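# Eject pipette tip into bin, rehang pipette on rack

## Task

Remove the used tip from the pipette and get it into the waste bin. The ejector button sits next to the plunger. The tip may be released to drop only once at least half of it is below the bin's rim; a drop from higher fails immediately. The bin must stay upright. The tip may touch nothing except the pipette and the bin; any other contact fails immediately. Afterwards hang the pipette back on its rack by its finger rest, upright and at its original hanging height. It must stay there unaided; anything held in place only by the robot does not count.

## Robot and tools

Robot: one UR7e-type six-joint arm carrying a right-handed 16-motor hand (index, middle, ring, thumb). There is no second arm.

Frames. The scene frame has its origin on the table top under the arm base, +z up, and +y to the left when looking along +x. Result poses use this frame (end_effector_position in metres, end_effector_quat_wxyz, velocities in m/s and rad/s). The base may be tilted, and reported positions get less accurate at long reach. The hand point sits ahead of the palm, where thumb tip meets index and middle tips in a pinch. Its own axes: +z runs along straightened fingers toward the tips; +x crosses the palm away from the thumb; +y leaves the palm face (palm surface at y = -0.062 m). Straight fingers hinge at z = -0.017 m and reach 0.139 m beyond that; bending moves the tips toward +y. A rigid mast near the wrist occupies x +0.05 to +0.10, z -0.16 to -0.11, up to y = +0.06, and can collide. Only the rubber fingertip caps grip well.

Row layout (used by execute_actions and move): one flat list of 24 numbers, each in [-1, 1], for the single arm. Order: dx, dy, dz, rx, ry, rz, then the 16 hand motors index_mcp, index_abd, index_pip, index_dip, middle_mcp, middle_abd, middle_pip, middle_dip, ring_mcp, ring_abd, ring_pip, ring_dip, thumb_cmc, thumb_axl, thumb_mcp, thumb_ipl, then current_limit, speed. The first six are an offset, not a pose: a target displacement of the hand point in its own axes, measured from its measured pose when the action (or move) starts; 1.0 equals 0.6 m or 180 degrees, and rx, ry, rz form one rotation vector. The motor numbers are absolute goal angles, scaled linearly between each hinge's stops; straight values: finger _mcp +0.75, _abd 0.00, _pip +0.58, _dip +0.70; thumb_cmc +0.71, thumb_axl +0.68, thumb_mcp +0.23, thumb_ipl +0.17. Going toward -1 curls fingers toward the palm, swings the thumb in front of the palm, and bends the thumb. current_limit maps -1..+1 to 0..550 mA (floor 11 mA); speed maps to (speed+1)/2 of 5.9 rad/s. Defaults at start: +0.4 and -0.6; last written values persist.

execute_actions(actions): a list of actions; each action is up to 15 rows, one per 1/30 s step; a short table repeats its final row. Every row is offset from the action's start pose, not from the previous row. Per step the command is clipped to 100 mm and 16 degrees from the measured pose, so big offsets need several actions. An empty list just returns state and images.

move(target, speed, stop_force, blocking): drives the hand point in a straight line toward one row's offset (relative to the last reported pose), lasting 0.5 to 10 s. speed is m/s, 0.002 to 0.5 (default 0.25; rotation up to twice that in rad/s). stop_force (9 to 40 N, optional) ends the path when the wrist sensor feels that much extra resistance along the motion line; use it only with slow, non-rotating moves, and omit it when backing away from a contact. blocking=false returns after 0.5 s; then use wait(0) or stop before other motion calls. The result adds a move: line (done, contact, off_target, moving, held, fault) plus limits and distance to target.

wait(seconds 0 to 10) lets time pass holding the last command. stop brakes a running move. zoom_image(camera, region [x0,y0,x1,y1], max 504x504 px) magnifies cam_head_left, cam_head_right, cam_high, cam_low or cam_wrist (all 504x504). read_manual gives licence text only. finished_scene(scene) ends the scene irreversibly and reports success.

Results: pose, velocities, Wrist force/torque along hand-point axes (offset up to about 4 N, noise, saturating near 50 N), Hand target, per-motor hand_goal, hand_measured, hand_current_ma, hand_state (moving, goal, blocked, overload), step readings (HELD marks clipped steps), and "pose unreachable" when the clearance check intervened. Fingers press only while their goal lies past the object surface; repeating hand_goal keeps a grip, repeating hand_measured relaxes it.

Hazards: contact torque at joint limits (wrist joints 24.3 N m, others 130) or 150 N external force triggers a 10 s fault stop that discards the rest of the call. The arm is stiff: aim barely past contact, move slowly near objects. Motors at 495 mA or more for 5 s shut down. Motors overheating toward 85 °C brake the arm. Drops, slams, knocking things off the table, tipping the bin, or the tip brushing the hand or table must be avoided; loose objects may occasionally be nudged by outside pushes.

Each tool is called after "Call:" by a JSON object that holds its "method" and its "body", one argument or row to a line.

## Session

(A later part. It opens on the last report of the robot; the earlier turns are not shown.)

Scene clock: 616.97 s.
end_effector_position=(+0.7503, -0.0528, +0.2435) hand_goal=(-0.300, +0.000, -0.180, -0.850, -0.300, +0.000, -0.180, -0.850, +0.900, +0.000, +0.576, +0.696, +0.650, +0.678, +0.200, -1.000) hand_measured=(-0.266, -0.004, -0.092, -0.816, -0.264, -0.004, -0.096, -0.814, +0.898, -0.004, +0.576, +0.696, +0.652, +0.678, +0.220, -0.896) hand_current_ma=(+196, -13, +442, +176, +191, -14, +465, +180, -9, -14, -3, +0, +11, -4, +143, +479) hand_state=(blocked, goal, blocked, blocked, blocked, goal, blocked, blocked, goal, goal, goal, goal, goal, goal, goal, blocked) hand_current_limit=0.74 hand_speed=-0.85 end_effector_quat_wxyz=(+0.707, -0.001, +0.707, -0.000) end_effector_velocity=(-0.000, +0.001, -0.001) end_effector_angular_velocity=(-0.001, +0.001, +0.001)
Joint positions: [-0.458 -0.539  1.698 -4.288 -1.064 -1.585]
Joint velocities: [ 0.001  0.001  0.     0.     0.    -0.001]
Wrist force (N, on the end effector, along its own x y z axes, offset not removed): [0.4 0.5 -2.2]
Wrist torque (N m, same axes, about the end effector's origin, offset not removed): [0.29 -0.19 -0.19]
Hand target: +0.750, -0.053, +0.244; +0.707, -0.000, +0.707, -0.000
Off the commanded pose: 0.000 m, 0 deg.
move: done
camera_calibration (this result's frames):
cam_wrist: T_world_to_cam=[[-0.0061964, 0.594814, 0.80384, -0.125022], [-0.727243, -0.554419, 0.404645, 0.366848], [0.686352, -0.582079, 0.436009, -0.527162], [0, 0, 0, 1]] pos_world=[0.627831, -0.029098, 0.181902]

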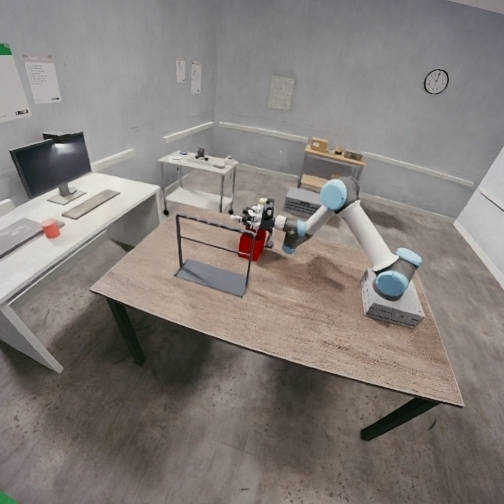

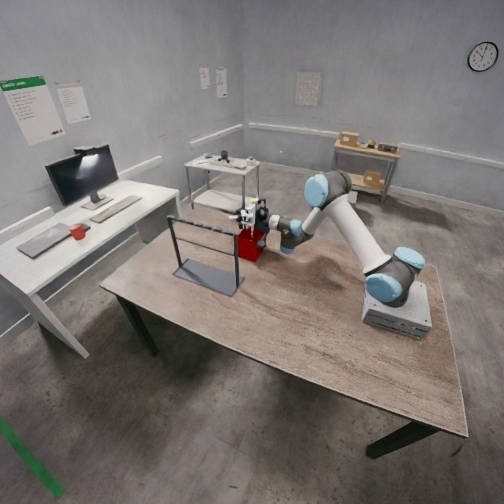

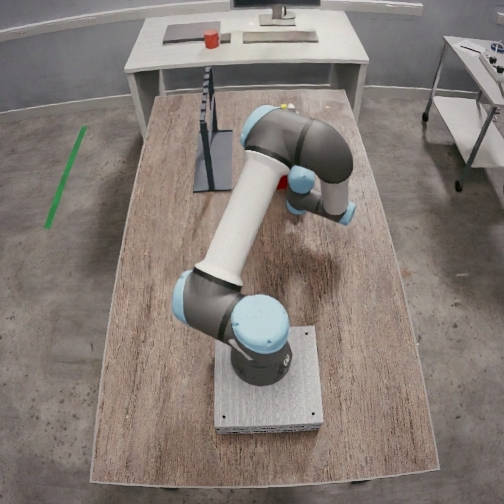

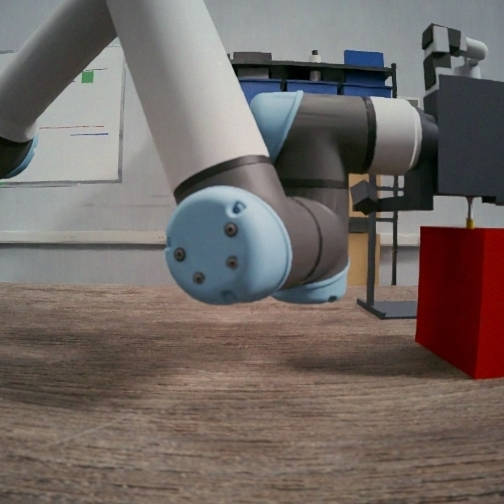

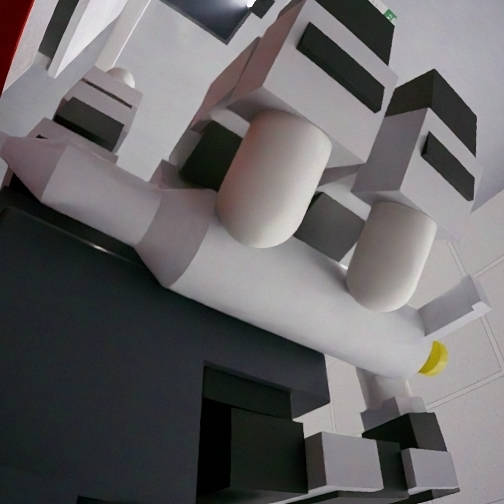

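Call:
{"method": "execute_actions", "body": {
  "actions": [
    [[0,0,0,0,0,0,-0.33,0,-0.19,-0.88,-0.33,0,-0.19,-0.88,0.9,0,0.576,0.696,0.65,0.678,0.226,-0.3,0.74,-0.2]],
    [[0,0,0,0,0,0,-0.36,0,-0.2,-0.91,-0.36,0,-0.2,-0.91,0.9,0,0.576,0.696,0.686,0.678,-0.146,-0.3,0.74,-0.4]]
  ]
}}

Call:
{"method": "zoom_image", "body": {
  "camera": "cam_low",
  "region": [404, 0, 504, 100]
}}

Call:
{"method": "zoom_image", "body": {
  "camera": "cam_high",
  "region": [265, 85, 315, 125]
}}

Scene clock: 662.50 s.
end_effector_position=(+0.7503, -0.0528, +0.2435) hand_goal=(-0.360, +0.000, -0.200, -0.910, -0.360, +0.000, -0.200, -0.910, +0.900, +0.000, +0.576, +0.696, +0.686, +0.678, -0.146, -0.300) hand_measured=(-0.268, -0.004, -0.092, -0.828, -0.264, -0.004, -0.096, -0.828, +0.898, -0.004, +0.576, +0.696, +0.684, +0.678, -0.148, -0.304) hand_current_ma=(+479, -13, +478, +415, +479, -14, +478, +413, -9, -14, -3, +0, -13, -4, -13, -33) hand_state=(blocked, goal, blocked, blocked, blocked, goal, blocked, blocked, goal, goal, goal, goal, goal, goal, moving, goal) hand_current_limit=0.74 hand_speed=-0.40 end_effector_quat_wxyz=(+0.707, -0.000, +0.707, -0.000) end_effector_velocity=(-0.000, +0.001, -0.001) end_effector_angular_velocity=(+0.003, +0.003, +0.001)
Joint positions: [-0.458 -0.539  1.698 -4.288 -1.064 -1.584]
Joint velocities: [0.    0.001 0.002 0.    0.    0.001]
Wrist force (N, on the end effector, along its own x y z axes, offset not removed): [1.3 1.2 -0.5]
Wrist torque (N m, same axes, about the end effector's origin, offset not removed): [0.40 -0.33 -0.12]
Hand target: +0.750, -0.053, +0.244; +0.707, -0.000, +0.707, -0.000
Off the commanded pose: 0.000 m, 0 deg.
Step readings (end_effector_position; steps 1 to 15: 1st action; 16 to 30: 2nd action):
0: (+0.7503, -0.0528, +0.2435)
1: (+0.7503, -0.0528, +0.2435)
2: (+0.7503, -0.0528, +0.2435)
4: (+0.7503, -0.0528, +0.2435)
8: (+0.7503, -0.0528, +0.2435)
15: (+0.7503, -0.0528, +0.2435)
16: (+0.7503, -0.0528, +0.2435)
17: (+0.7503, -0.0528, +0.2435)
19: (+0.7503, -0.0528, +0.2435)
23: (+0.7503, -0.0528, +0.2435)
30: end_effector_position above
camera_calibration (this result's frames):
cam_wrist: T_world_to_cam=[[-0.00619614, 0.59465, 0.803961, -0.125071], [-0.727243, -0.554501, 0.404532, 0.366861], [0.686352, -0.582168, 0.435891, -0.527148], [0, 0, 0, 1]] pos_world=[0.627831, -0.02909, 0.181924]

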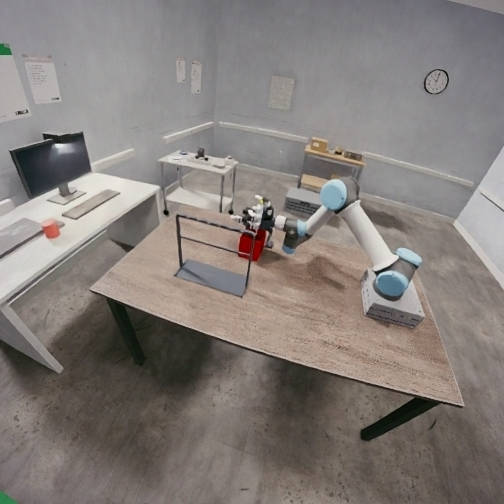

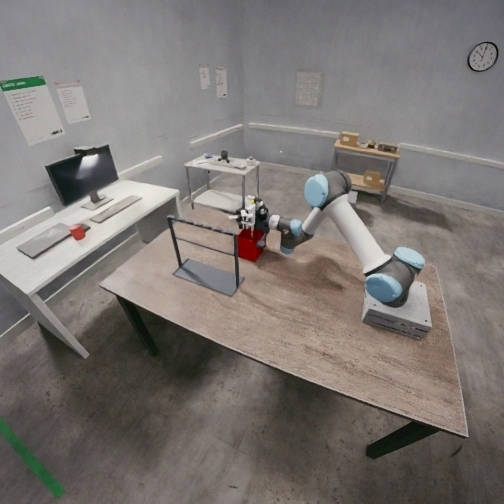

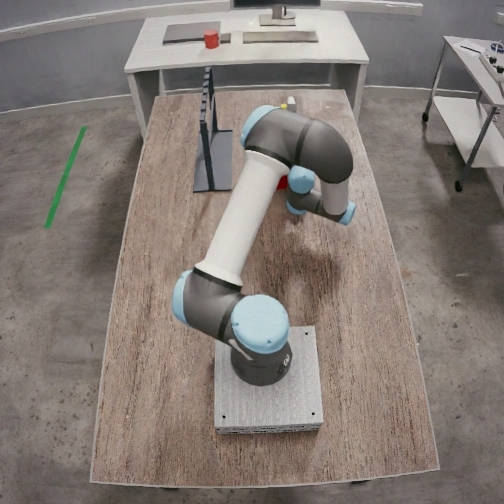

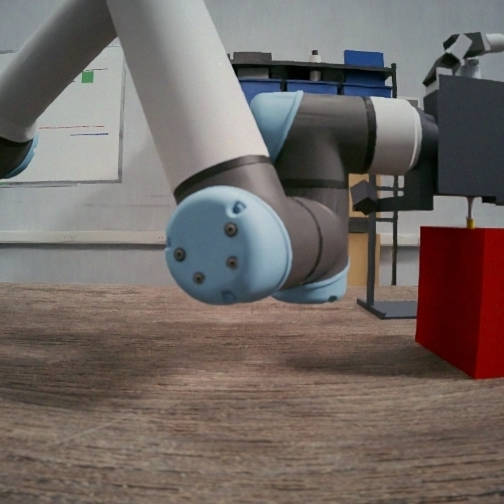

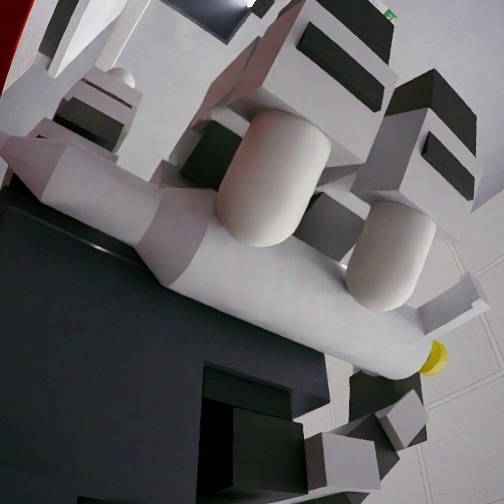

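Region (404, 0, 504, 100) of cam_low's 504x504 image, scaled by 5.040, with more detail than that image has.

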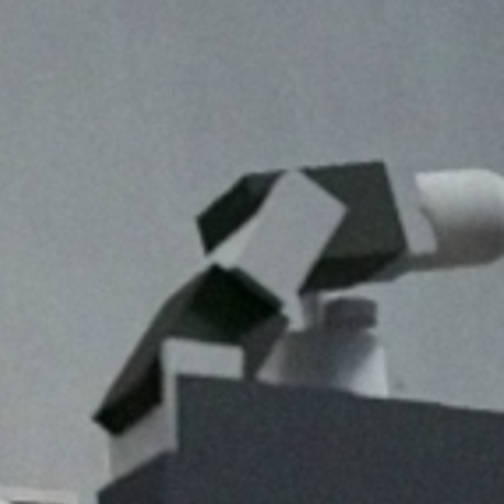

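Region (265, 85, 315, 125) of cam_high's 504x504 image, scaled by 10.080, with more detail than that image has; it fills the top 403 rows of this view, and the rest is white.

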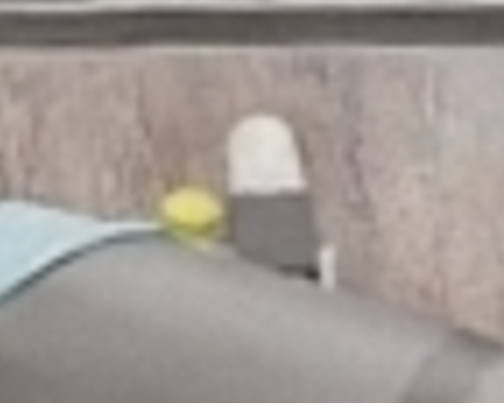

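Call:
{"method": "execute_actions", "body": {
  "actions": [
    [[0,0,0,0,0,0,-0.36,0,-0.2,-0.92,-0.36,0,-0.2,-0.92,0.9,0,0.576,0.696,0.686,0.678,-0.23,-0.7,0.74,-0.8]],
    [[0,0,0,0,0,0,-0.36,0,-0.2,-0.92,-0.36,0,-0.2,-0.92,0.9,0,0.576,0.696,0.686,0.678,-0.23,-0.7,0.74,-0.8]]
  ]
}}

Call:
{"method": "zoom_image", "body": {
  "camera": "cam_low",
  "region": [404, 0, 504, 100]
}}

Call:
{"method": "zoom_image", "body": {
  "camera": "cam_low",
  "region": [404, 170, 504, 250]
}}

Scene clock: 673.53 s.
end_effector_position=(+0.7503, -0.0528, +0.2435) hand_goal=(-0.360, +0.000, -0.200, -0.920, -0.360, +0.000, -0.200, -0.920, +0.900, +0.000, +0.576, +0.696, +0.686, +0.678, -0.230, -0.700) hand_measured=(-0.268, -0.004, -0.092, -0.830, -0.264, -0.004, -0.096, -0.840, +0.898, -0.004, +0.576, +0.696, +0.688, +0.676, -0.194, -0.498) hand_current_ma=(+479, -13, +479, +458, +479, -14, +478, +406, -7, -14, -3, +0, +15, -8, +264, +479) hand_state=(blocked, goal, blocked, blocked, blocked, goal, blocked, blocked, goal, goal, goal, goal, goal, goal, blocked, blocked) hand_current_limit=0.74 hand_speed=-0.80 end_effector_quat_wxyz=(+0.707, -0.000, +0.707, -0.000) end_effector_velocity=(+0.000, -0.001, +0.000) end_effector_angular_velocity=(+0.001, -0.000, -0.001)
Joint positions: [-0.458 -0.539  1.698 -4.288 -1.064 -1.584]
Joint velocities: [-0.001 -0.    -0.001  0.     0.     0.001]
Wrist force (N, on the end effector, along its own x y z axes, offset not removed): [2.6 3.1 -0.6]
Wrist torque (N m, same axes, about the end effector's origin, offset not removed): [0.51 -0.56 0.04]
Hand target: +0.750, -0.053, +0.244; +0.707, -0.000, +0.707, -0.000
Off the commanded pose: 0.000 m, 0 deg.
Step readings (end_effector_position; steps 1 to 15: 1st action; 16 to 30: 2nd action):
0: (+0.7503, -0.0528, +0.2435)
1: (+0.7503, -0.0528, +0.2435)
2: (+0.7503, -0.0528, +0.2435)
4: (+0.7503, -0.0528, +0.2435)
8: (+0.7503, -0.0528, +0.2435)
15: (+0.7503, -0.0528, +0.2435)
16: (+0.7503, -0.0528, +0.2435)
17: (+0.7503, -0.0528, +0.2435)
19: (+0.7503, -0.0528, +0.2435)
23: (+0.7503, -0.0528, +0.2435)
30: end_effector_position above
camera_calibration (this result's frames):
cam_wrist: T_world_to_cam=[[-0.00619617, 0.59465, 0.803961, -0.125071], [-0.727243, -0.554501, 0.404532, 0.366861], [0.686352, -0.582168, 0.43589, -0.527148], [0, 0, 0, 1]] pos_world=[0.627831, -0.02909, 0.181924]

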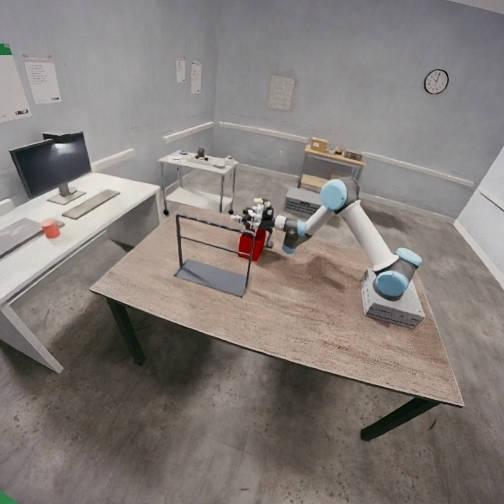

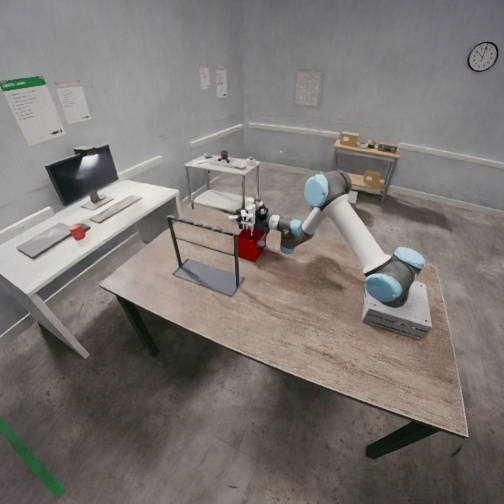

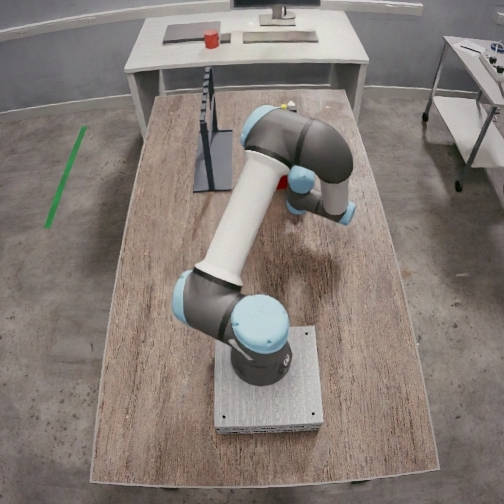

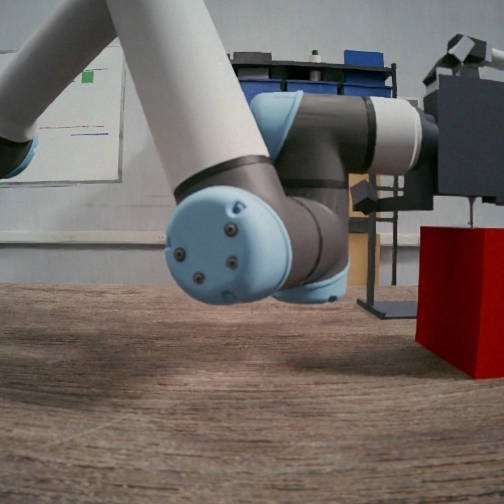

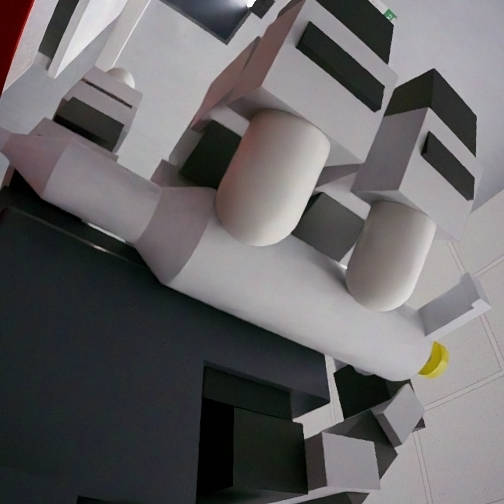

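Region (404, 0, 504, 100) of cam_low's 504x504 image, scaled by 5.040, with more detail than that image has.

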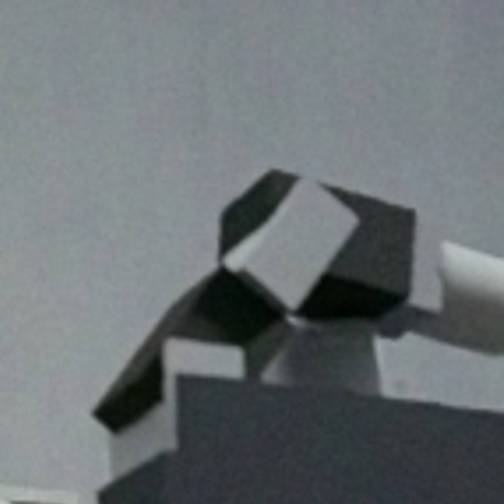

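Region (404, 170, 504, 250) of cam_low's 504x504 image, scaled by 5.040, with more detail than that image has; it fills the top 403 rows of this view, and the rest is white.

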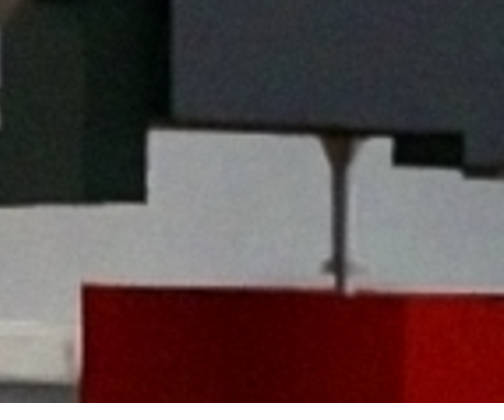

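Call:
{"method": "move", "body": {
  "target": [-0.055,0,0,0,0,0,-0.33,0,-0.19,-0.88,-0.33,0,-0.19,-0.88,0.9,0,0.576,0.696,0.714,0.678,0.226,0.168,0.74,-0.4],
  "speed": 0.1
}}

Call:
{"method": "zoom_image", "body": {
  "camera": "cam_head_right",
  "region": [220, 185, 290, 270]
}}

Call:
{"method": "zoom_image", "body": {
  "camera": "cam_low",
  "region": [384, 0, 504, 250]
}}

Scene clock: 689.80 s.
end_effector_position=(+0.7503, -0.0528, +0.2764) hand_goal=(-0.330, +0.000, -0.190, -0.880, -0.330, +0.000, -0.190, -0.880, +0.900, +0.000, +0.576, +0.696, +0.714, +0.678, +0.226, +0.168) hand_measured=(-0.268, -0.004, -0.092, -0.828, -0.262, -0.004, -0.096, -0.836, +0.898, -0.004, +0.576, +0.696, +0.712, +0.676, +0.224, +0.166) hand_current_ma=(+360, -13, +479, +264, +361, -14, +478, +221, -7, -15, -3, +0, -11, -9, -14, -15) hand_state=(blocked, goal, blocked, blocked, blocked, goal, blocked, blocked, goal, goal, goal, goal, goal, goal, goal, goal) hand_current_limit=0.74 hand_speed=-0.40 end_effector_quat_wxyz=(+0.707, -0.000, +0.707, -0.000) end_effector_velocity=(+0.000, +0.000, -0.001) end_effector_angular_velocity=(+0.002, +0.004, +0.000)
Joint positions: [-0.457 -0.609  1.722 -4.241 -1.065 -1.584]
Joint velocities: [ 0.     0.001  0.001  0.002 -0.    -0.   ]
Wrist force (N, on the end effector, along its own x y z axes, offset not removed): [0.0 1.3 1.9]
Wrist torque (N m, same axes, about the end effector's origin, offset not removed): [0.02 -0.12 -0.38]
Hand target: +0.750, -0.053, +0.277; +0.707, -0.000, +0.707, -0.000
Off the commanded pose: 0.000 m, 0 deg.
move: done
camera_calibration (this result's frames):
cam_wrist: T_world_to_cam=[[-0.00620468, 0.594574, 0.804017, -0.151552], [-0.727247, -0.55454, 0.404473, 0.353607], [0.686348, -0.582209, 0.435843, -0.541526], [0, 0, 0, 1]] pos_world=[0.627894, -0.029083, 0.214846]

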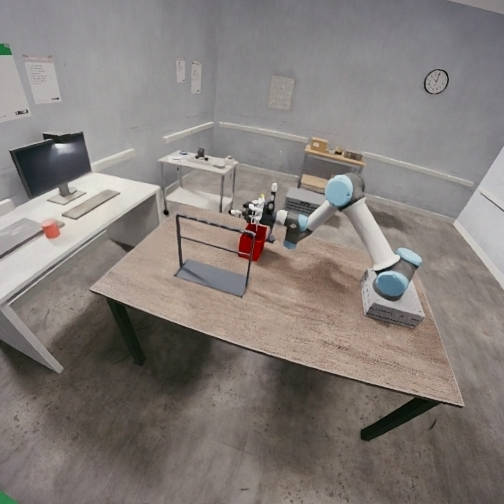

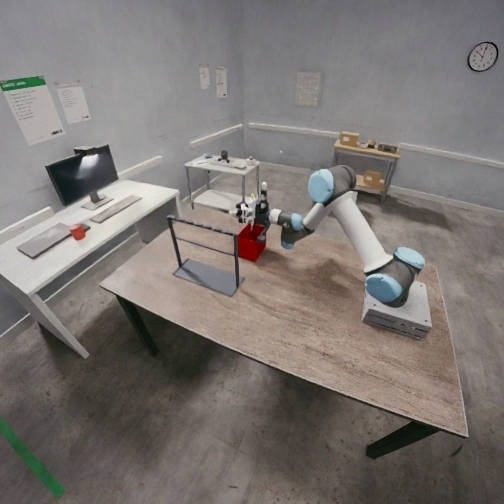

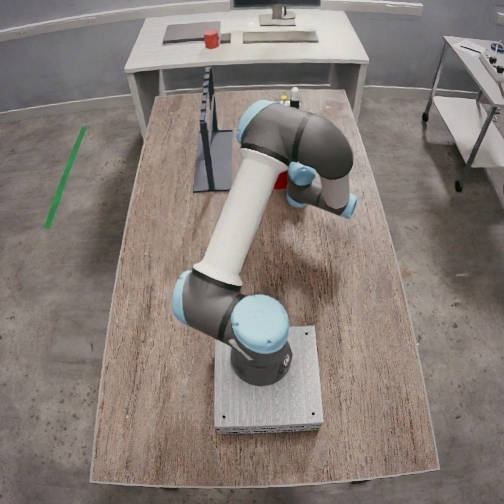

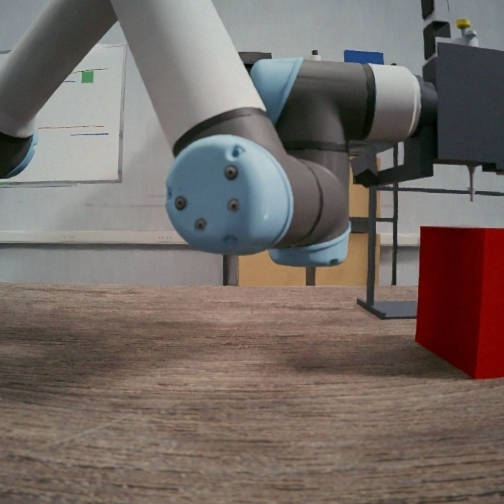

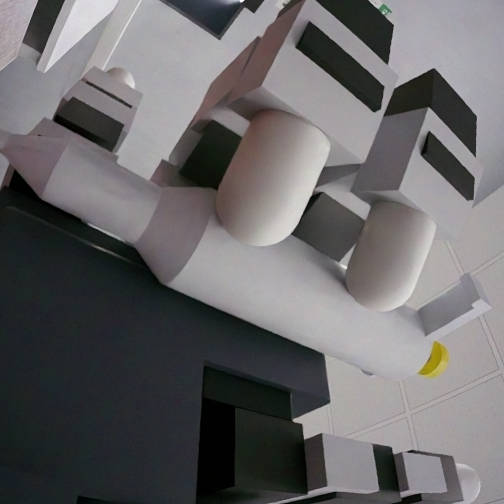

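Region (220, 185, 290, 270) of cam_head_right's 504x504 image, scaled by 5.929, with more detail than that image has; it fills the left 415 columns of this view, and the rest is white.

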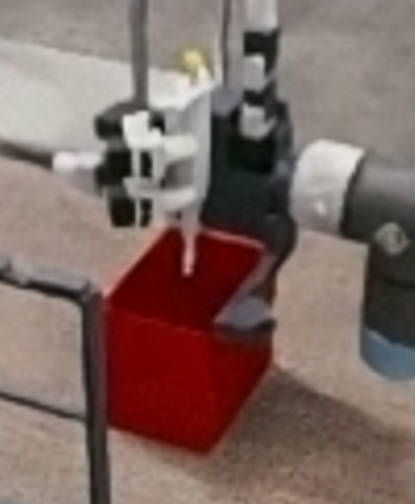

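Region (384, 0, 504, 250) of cam_low's 504x504 image, scaled by 2.016, with more detail than that image has; it fills the left 242 columns of this view, and the rest is white.

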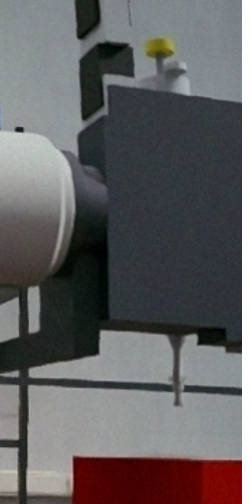

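Call:
{"method": "zoom_image", "body": {
  "camera": "cam_wrist",
  "region": [340, 200, 504, 420]
}}

Region (340, 200, 504, 420) of cam_wrist's 504x504 image, scaled by 2.291, with more detail than that image has; it fills the left 376 columns of this view, and the rest is white.

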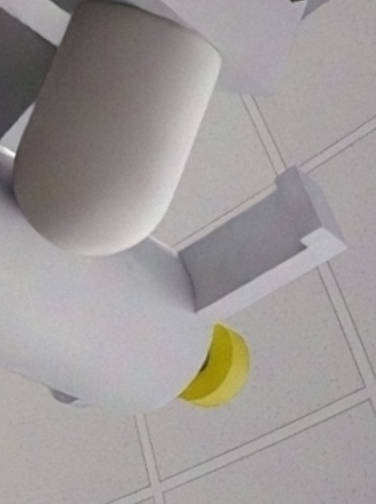

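Call:
{"method": "move", "body": {
  "target": [0.0332,0.268,0.0268,0,0,0,-0.33,0,-0.19,-0.88,-0.33,0,-0.19,-0.88,0.9,0,0.576,0.696,0.714,0.678,0.226,0.168,0.74,-0.4],
  "speed": 0.18
}}

Scene clock: 703.60 s.
end_effector_position=(+0.7661, +0.1078, +0.2564) hand_goal=(-0.330, +0.000, -0.190, -0.880, -0.330, +0.000, -0.190, -0.880, +0.900, +0.000, +0.576, +0.696, +0.714, +0.678, +0.226, +0.168) hand_measured=(-0.268, -0.004, -0.092, -0.828, -0.262, -0.004, -0.096, -0.836, +0.898, -0.004, +0.576, +0.696, +0.712, +0.676, +0.224, +0.166) hand_current_ma=(+360, -13, +478, +264, +361, -14, +478, +221, -7, -15, -3, +0, -7, -9, -14, -14) hand_state=(blocked, goal, blocked, blocked, blocked, goal, blocked, blocked, goal, goal, goal, goal, goal, goal, goal, goal) hand_current_limit=0.74 hand_speed=-0.40 end_effector_quat_wxyz=(+0.707, -0.000, +0.708, -0.000) end_effector_velocity=(+0.000, +0.002, -0.002) end_effector_angular_velocity=(+0.001, +0.003, +0.000)
Joint positions: [-0.158 -0.565  1.712 -4.276 -1.364 -1.58 ]
Joint velocities: [ 0.004  0.003 -0.002  0.002 -0.004  0.   ]
Wrist force (N, on the end effector, along its own x y z axes, offset not removed): [1.4 3.5 0.4]
Wrist torque (N m, same axes, about the end effector's origin, offset not removed): [0.43 -0.49 -0.12]
Hand target: +0.766, +0.108, +0.256; +0.707, -0.000, +0.708, -0.000
Off the commanded pose: 0.000 m, 0 deg.
move: done
camera_calibration (this result's frames):
cam_wrist: T_world_to_cam=[[-0.00621313, 0.59463, 0.803975, -0.230854], [-0.727208, -0.554548, 0.404531, 0.462167], [0.686389, -0.582144, 0.435865, -0.450141], [0, 0, 0, 1]] pos_world=[0.643629, 0.13152, 0.194841]

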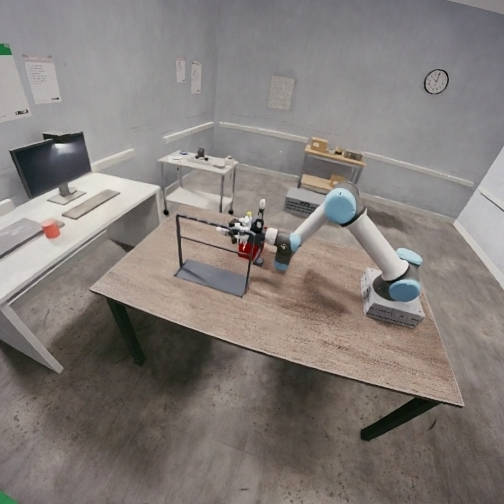

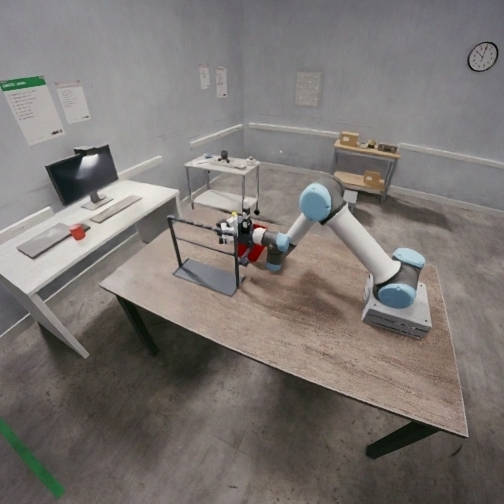

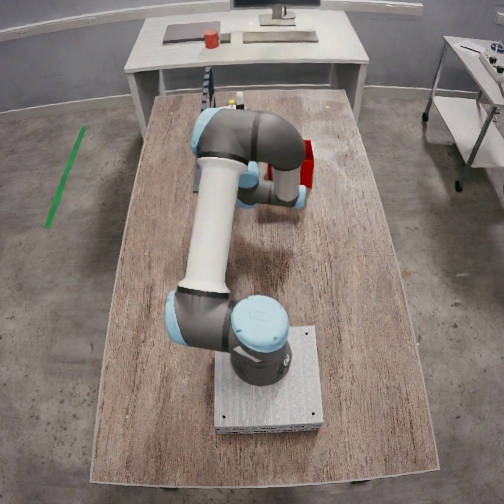

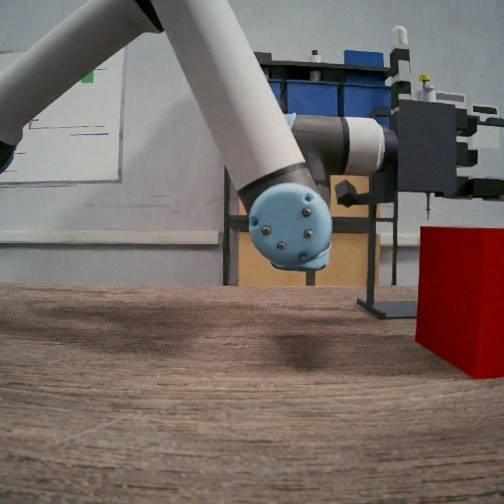

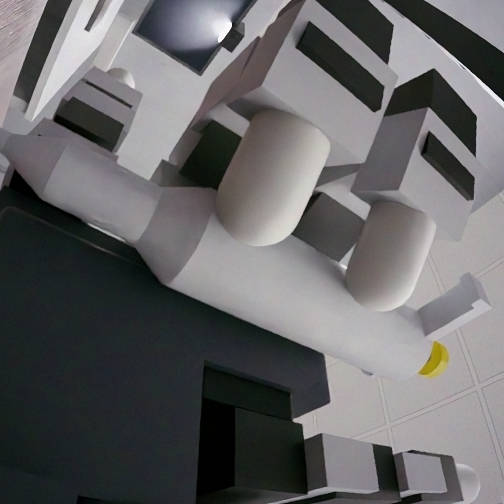

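Call:
{"method": "move", "body": {
  "target": [0,0.1125,0.0003,0,0,0,-0.33,0,-0.19,-0.88,-0.33,0,-0.19,-0.88,0.9,0,0.576,0.696,0.714,0.678,0.226,0.168,0.74,-0.4],
  "speed": 0.05
}}

Call:
{"method": "zoom_image", "body": {
  "camera": "cam_wrist",
  "region": [340, 200, 504, 420]
}}

Scene clock: 711.50 s.
end_effector_position=(+0.7661, +0.1751, +0.2564) hand_goal=(-0.330, +0.000, -0.190, -0.880, -0.330, +0.000, -0.190, -0.880, +0.900, +0.000, +0.576, +0.696, +0.714, +0.678, +0.226, +0.168) hand_measured=(-0.268, -0.004, -0.092, -0.828, -0.262, -0.004, -0.096, -0.836, +0.898, -0.004, +0.576, +0.696, +0.712, +0.676, +0.224, +0.166) hand_current_ma=(+360, -13, +478, +264, +361, -14, +478, +221, -7, -15, -3, +0, -7, -9, -14, -14) hand_state=(blocked, goal, blocked, blocked, blocked, goal, blocked, blocked, goal, goal, goal, goal, goal, goal, goal, goal) hand_current_limit=0.74 hand_speed=-0.40 end_effector_quat_wxyz=(+0.707, -0.000, +0.708, -0.000) end_effector_velocity=(+0.000, +0.002, +0.000) end_effector_angular_velocity=(-0.001, +0.001, +0.001)
Joint positions: [-0.031 -0.557  1.688 -4.261 -1.491 -1.579]
Joint velocities: [ 0.004 -0.    -0.001  0.002 -0.003 -0.001]
Wrist force (N, on the end effector, along its own x y z axes, offset not removed): [0.6 3.5 -1.4]
Wrist torque (N m, same axes, about the end effector's origin, offset not removed): [0.49 -0.04 -0.37]
Hand target: +0.766, +0.175, +0.256; +0.707, -0.000, +0.708, -0.000
Off the commanded pose: 0.000 m, 0 deg.
move: done
camera_calibration (this result's frames):
cam_wrist: T_world_to_cam=[[-0.00622005, 0.594654, 0.803958, -0.270834], [-0.727196, -0.554549, 0.404551, 0.499547], [0.686402, -0.582118, 0.435879, -0.410999], [0, 0, 0, 1]] pos_world=[0.643694, 0.198826, 0.194793]

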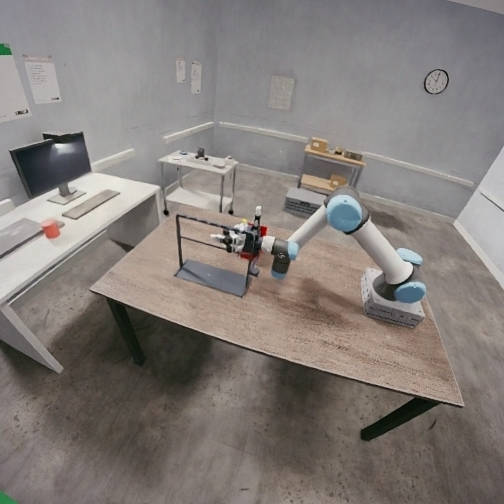

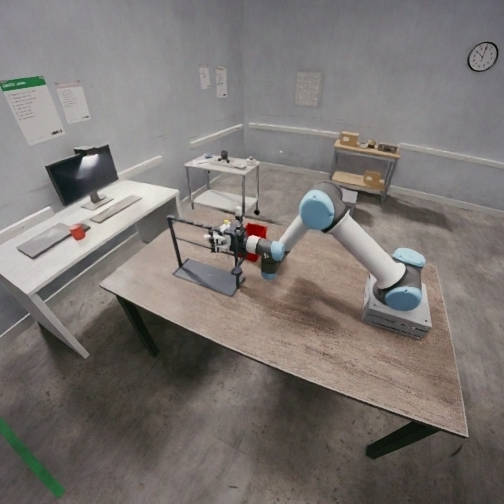

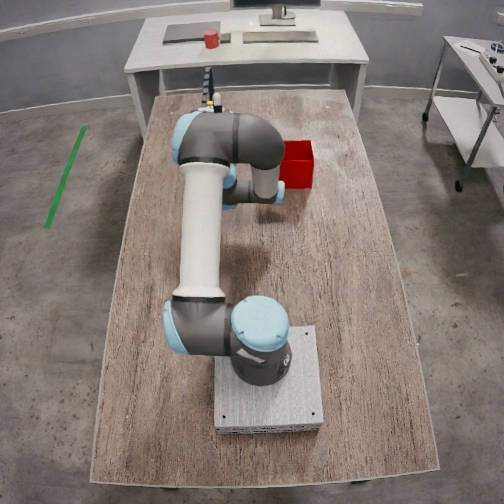

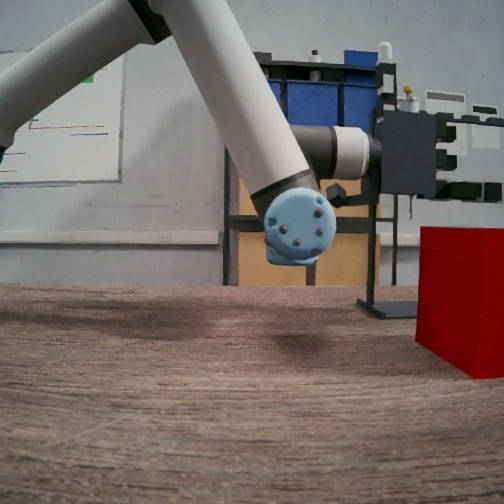

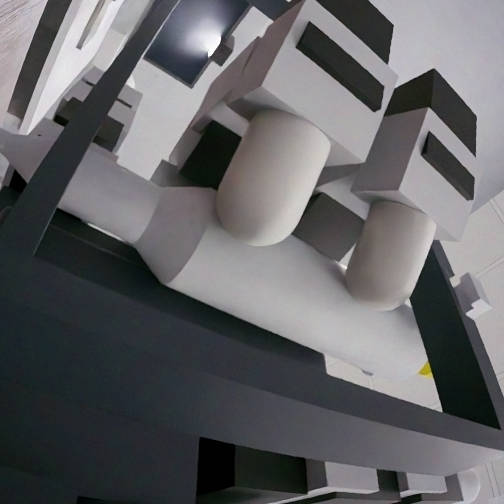

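Region (340, 200, 504, 420) of cam_wrist's 504x504 image, scaled by 2.291, with more detail than that image has; it fills the left 376 columns of this view, and the rest is white.

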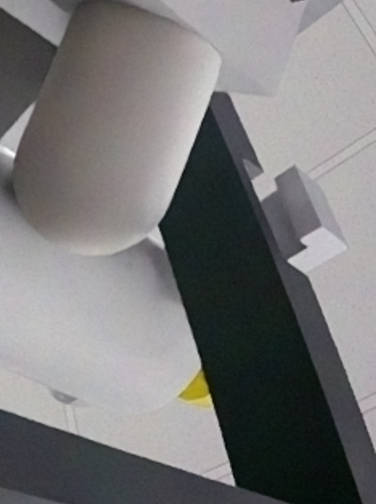

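Call:
{"method": "move", "body": {
  "target": [0.0127,0.001,0,0,0,0,-0.33,0,-0.19,-0.88,-0.33,0,-0.19,-0.88,0.9,0,0.576,0.696,0.714,0.678,0.226,0.168,0.74,-0.4],
  "speed": 0.02
}}

Call:
{"method": "zoom_image", "body": {
  "camera": "cam_wrist",
  "region": [340, 200, 504, 420]
}}

Scene clock: 720.27 s.
end_effector_position=(+0.7661, +0.1757, +0.2490) hand_goal=(-0.330, +0.000, -0.190, -0.880, -0.330, +0.000, -0.190, -0.880, +0.900, +0.000, +0.576, +0.696, +0.714, +0.678, +0.226, +0.168) hand_measured=(-0.268, -0.004, -0.092, -0.828, -0.262, -0.004, -0.096, -0.836, +0.898, -0.004, +0.576, +0.696, +0.712, +0.676, +0.224, +0.166) hand_current_ma=(+360, -13, +478, +264, +361, -14, +478, +221, -7, -15, -3, +0, -7, -9, -14, -14) hand_state=(blocked, goal, blocked, blocked, blocked, goal, blocked, blocked, goal, goal, goal, goal, goal, goal, goal, goal) hand_current_limit=0.74 hand_speed=-0.40 end_effector_quat_wxyz=(+0.707, -0.000, +0.708, -0.000) end_effector_velocity=(-0.001, +0.002, -0.002) end_effector_angular_velocity=(+0.000, +0.000, +0.002)
Joint positions: [-0.03  -0.541  1.682 -4.271 -1.492 -1.579]
Joint velocities: [ 0.002  0.005 -0.001 -0.004  0.     0.   ]
Wrist force (N, on the end effector, along its own x y z axes, offset not removed): [1.0 2.7 -1.3]
Wrist torque (N m, same axes, about the end effector's origin, offset not removed): [0.44 -0.30 -0.15]
Hand target: +0.766, +0.176, +0.249; +0.707, -0.000, +0.708, -0.000
Off the commanded pose: 0.000 m, 0 deg.
move: done
camera_calibration (this result's frames):
cam_wrist: T_world_to_cam=[[-0.00620885, 0.594658, 0.803955, -0.265238], [-0.72719, -0.554547, 0.404564, 0.502845], [0.686408, -0.582116, 0.435872, -0.407422], [0, 0, 0, 1]] pos_world=[0.643675, 0.19941, 0.187391]

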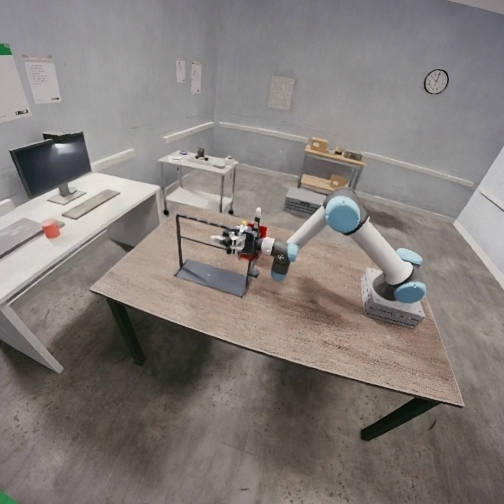

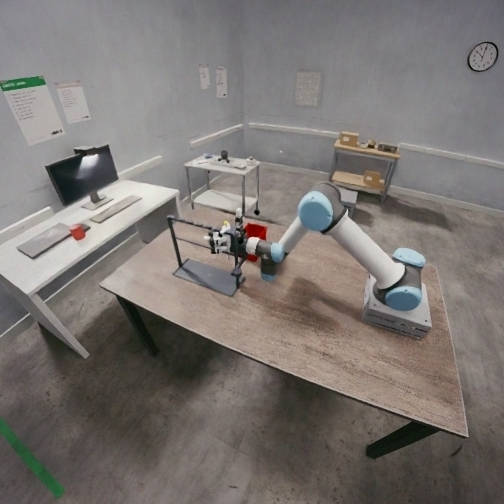

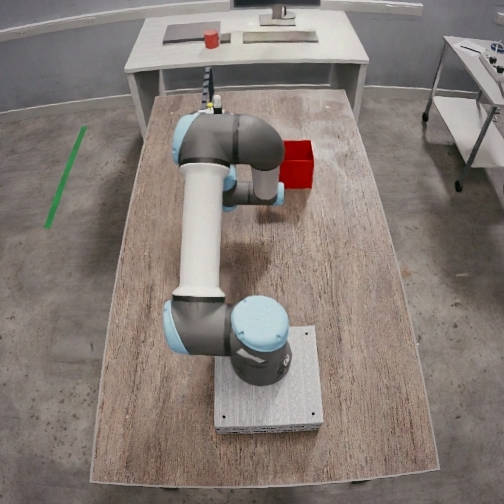

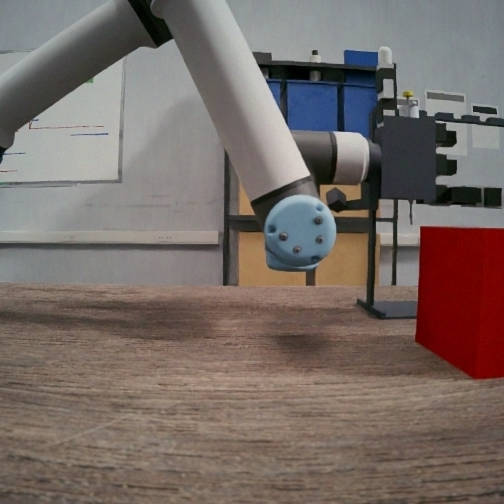

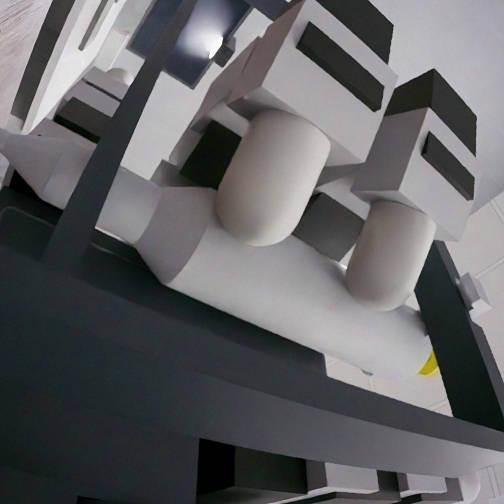

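Region (340, 200, 504, 420) of cam_wrist's 504x504 image, scaled by 2.291, with more detail than that image has; it fills the left 376 columns of this view, and the rest is white.

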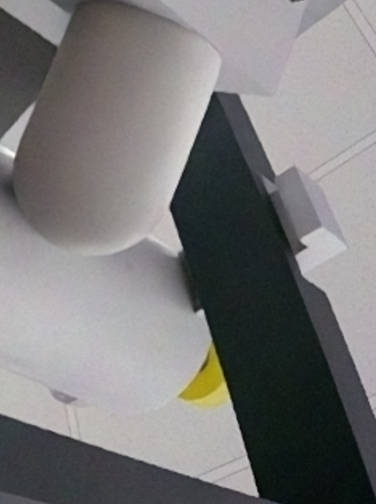

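Call:
{"method": "execute_actions", "body": {
  "actions": [
    [[0,0,0,0,0,0,-0.2,0,0.0,-0.75,-0.2,0,0.0,-0.75,0.9,0,0.576,0.696,0.714,0.678,0.226,0.168,0.5,-0.7],[0,0,0,0,0,0,-0.2,0,0.0,-0.75,-0.2,0,0.0,-0.75,0.9,0,0.576,0.696,0.714,0.678,0.226,0.168,0.5,-0.7],[0,0,0,0,0,0,-0.2,0,0.0,-0.75,-0.2,0,0.0,-0.75,0.9,0,0.576,0.696,0.714,0.678,0.226,0.168,0.5,-0.7],[0,0,0,0,0,0,-0.2,0,0.0,-0.75,-0.2,0,0.0,-0.75,0.9,0,0.576,0.696,0.714,0.678,0.226,0.168,0.5,-0.7],[0,0,0,0,0,0,-0.2,0,0.0,-0.75,-0.2,0,0.0,-0.75,0.9,0,0.576,0.696,0.714,0.678,0.226,0.168,0.5,-0.7],[0,0,0,0,0,0,-0.2,0,0.0,-0.75,-0.2,0,0.0,-0.75,0.9,0,0.576,0.696,0.714,0.678,0.226,0.168,0.5,-0.7],[0,0,0,0,0,0,-0.2,0,0.0,-0.75,-0.2,0,0.0,-0.75,0.9,0,0.576,0.696,0.714,0.678,0.226,0.168,0.5,-0.7],[0,0,0,0,0,0,-0.2,0,0.0,-0.75,-0.2,0,0.0,-0.75,0.9,0,0.576,0.696,0.714,0.678,0.226,0.168,0.5,-0.7],[0,0,0,0,0,0,0.754,0,0.576,0.696,0.754,0,0.576,0.696,0.9,0,0.576,0.696,0.714,0.678,0.226,0.168,0.5,-0.2]],
    [[0,0,0,0,0,0,0.754,0,0.576,0.696,0.754,0,0.576,0.696,0.9,0,0.576,0.696,0.714,0.678,0.226,0.168,0.5,-0.2]]
  ]
}}

Scene clock: 740.83 s.
end_effector_position=(+0.7661, +0.1757, +0.2490) hand_goal=(+0.754, +0.000, +0.576, +0.696, +0.754, +0.000, +0.576, +0.696, +0.900, +0.000, +0.576, +0.696, +0.714, +0.678, +0.226, +0.168) hand_measured=(+0.588, -0.004, +0.574, +0.132, +0.618, -0.004, +0.574, +0.132, +0.898, -0.004, +0.576, +0.696, +0.712, +0.676, +0.224, +0.166) hand_current_ma=(-66, -13, -14, -74, -78, -14, -14, -74, -7, -15, -3, +0, -7, -9, -14, -14) hand_state=(moving, goal, goal, moving, moving, goal, goal, moving, goal, goal, goal, goal, goal, goal, goal, goal) hand_current_limit=0.50 hand_speed=-0.20 end_effector_quat_wxyz=(+0.707, -0.000, +0.707, -0.000) end_effector_velocity=(-0.000, +0.000, -0.001) end_effector_angular_velocity=(+0.000, +0.001, +0.001)
Joint positions: [-0.03  -0.541  1.682 -4.271 -1.492 -1.579]
Joint velocities: [ 0.     0.001  0.    -0.001  0.     0.   ]
Wrist force (N, on the end effector, along its own x y z axes, offset not removed): [0.0 1.9 1.4]
Wrist torque (N m, same axes, about the end effector's origin, offset not removed): [0.01 -0.14 -0.21]
Hand target: +0.766, +0.176, +0.249; +0.707, -0.000, +0.707, -0.000
Off the commanded pose: 0.000 m, 0 deg.
Step readings (end_effector_position; steps 1 to 15: 1st action; 16 to 30: 2nd action):
0: (+0.7661, +0.1757, +0.2488)
1: (+0.7661, +0.1757, +0.2488)
2: (+0.7661, +0.1757, +0.2488)
4: (+0.7661, +0.1757, +0.2488)
8: (+0.7661, +0.1757, +0.2489)
15: (+0.7661, +0.1757, +0.2490)
16: (+0.7661, +0.1757, +0.2490)
17: (+0.7661, +0.1757, +0.2490)
19: (+0.7661, +0.1757, +0.2490)
23: (+0.7661, +0.1757, +0.2490)
30: end_effector_position above
camera_calibration (this result's frames):
cam_wrist: T_world_to_cam=[[-0.00623688, 0.594654, 0.803957, -0.265221], [-0.727204, -0.554549, 0.404536, 0.50287], [0.686393, -0.582118, 0.435894, -0.40741], [0, 0, 0, 1]] pos_world=[0.643678, 0.19942, 0.187385]

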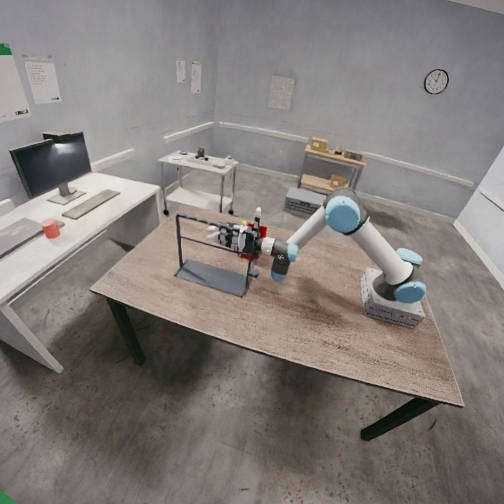

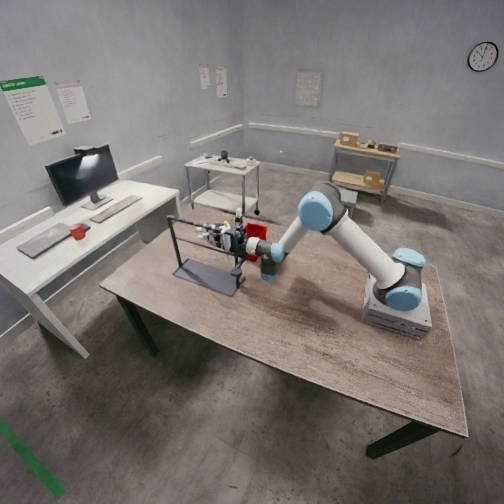

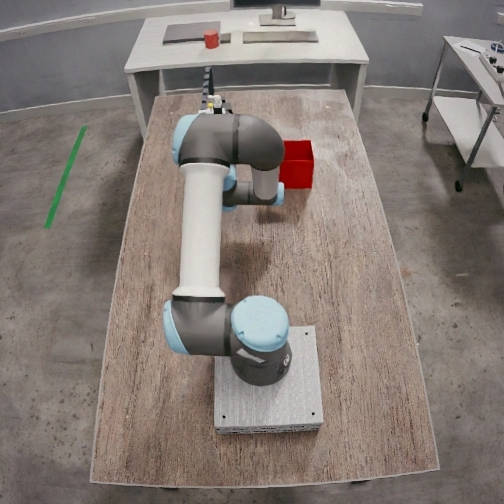

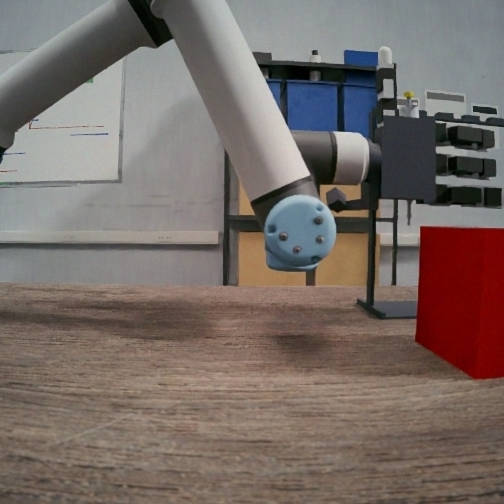

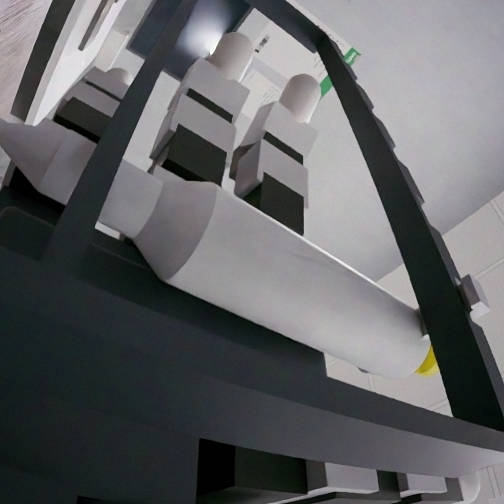

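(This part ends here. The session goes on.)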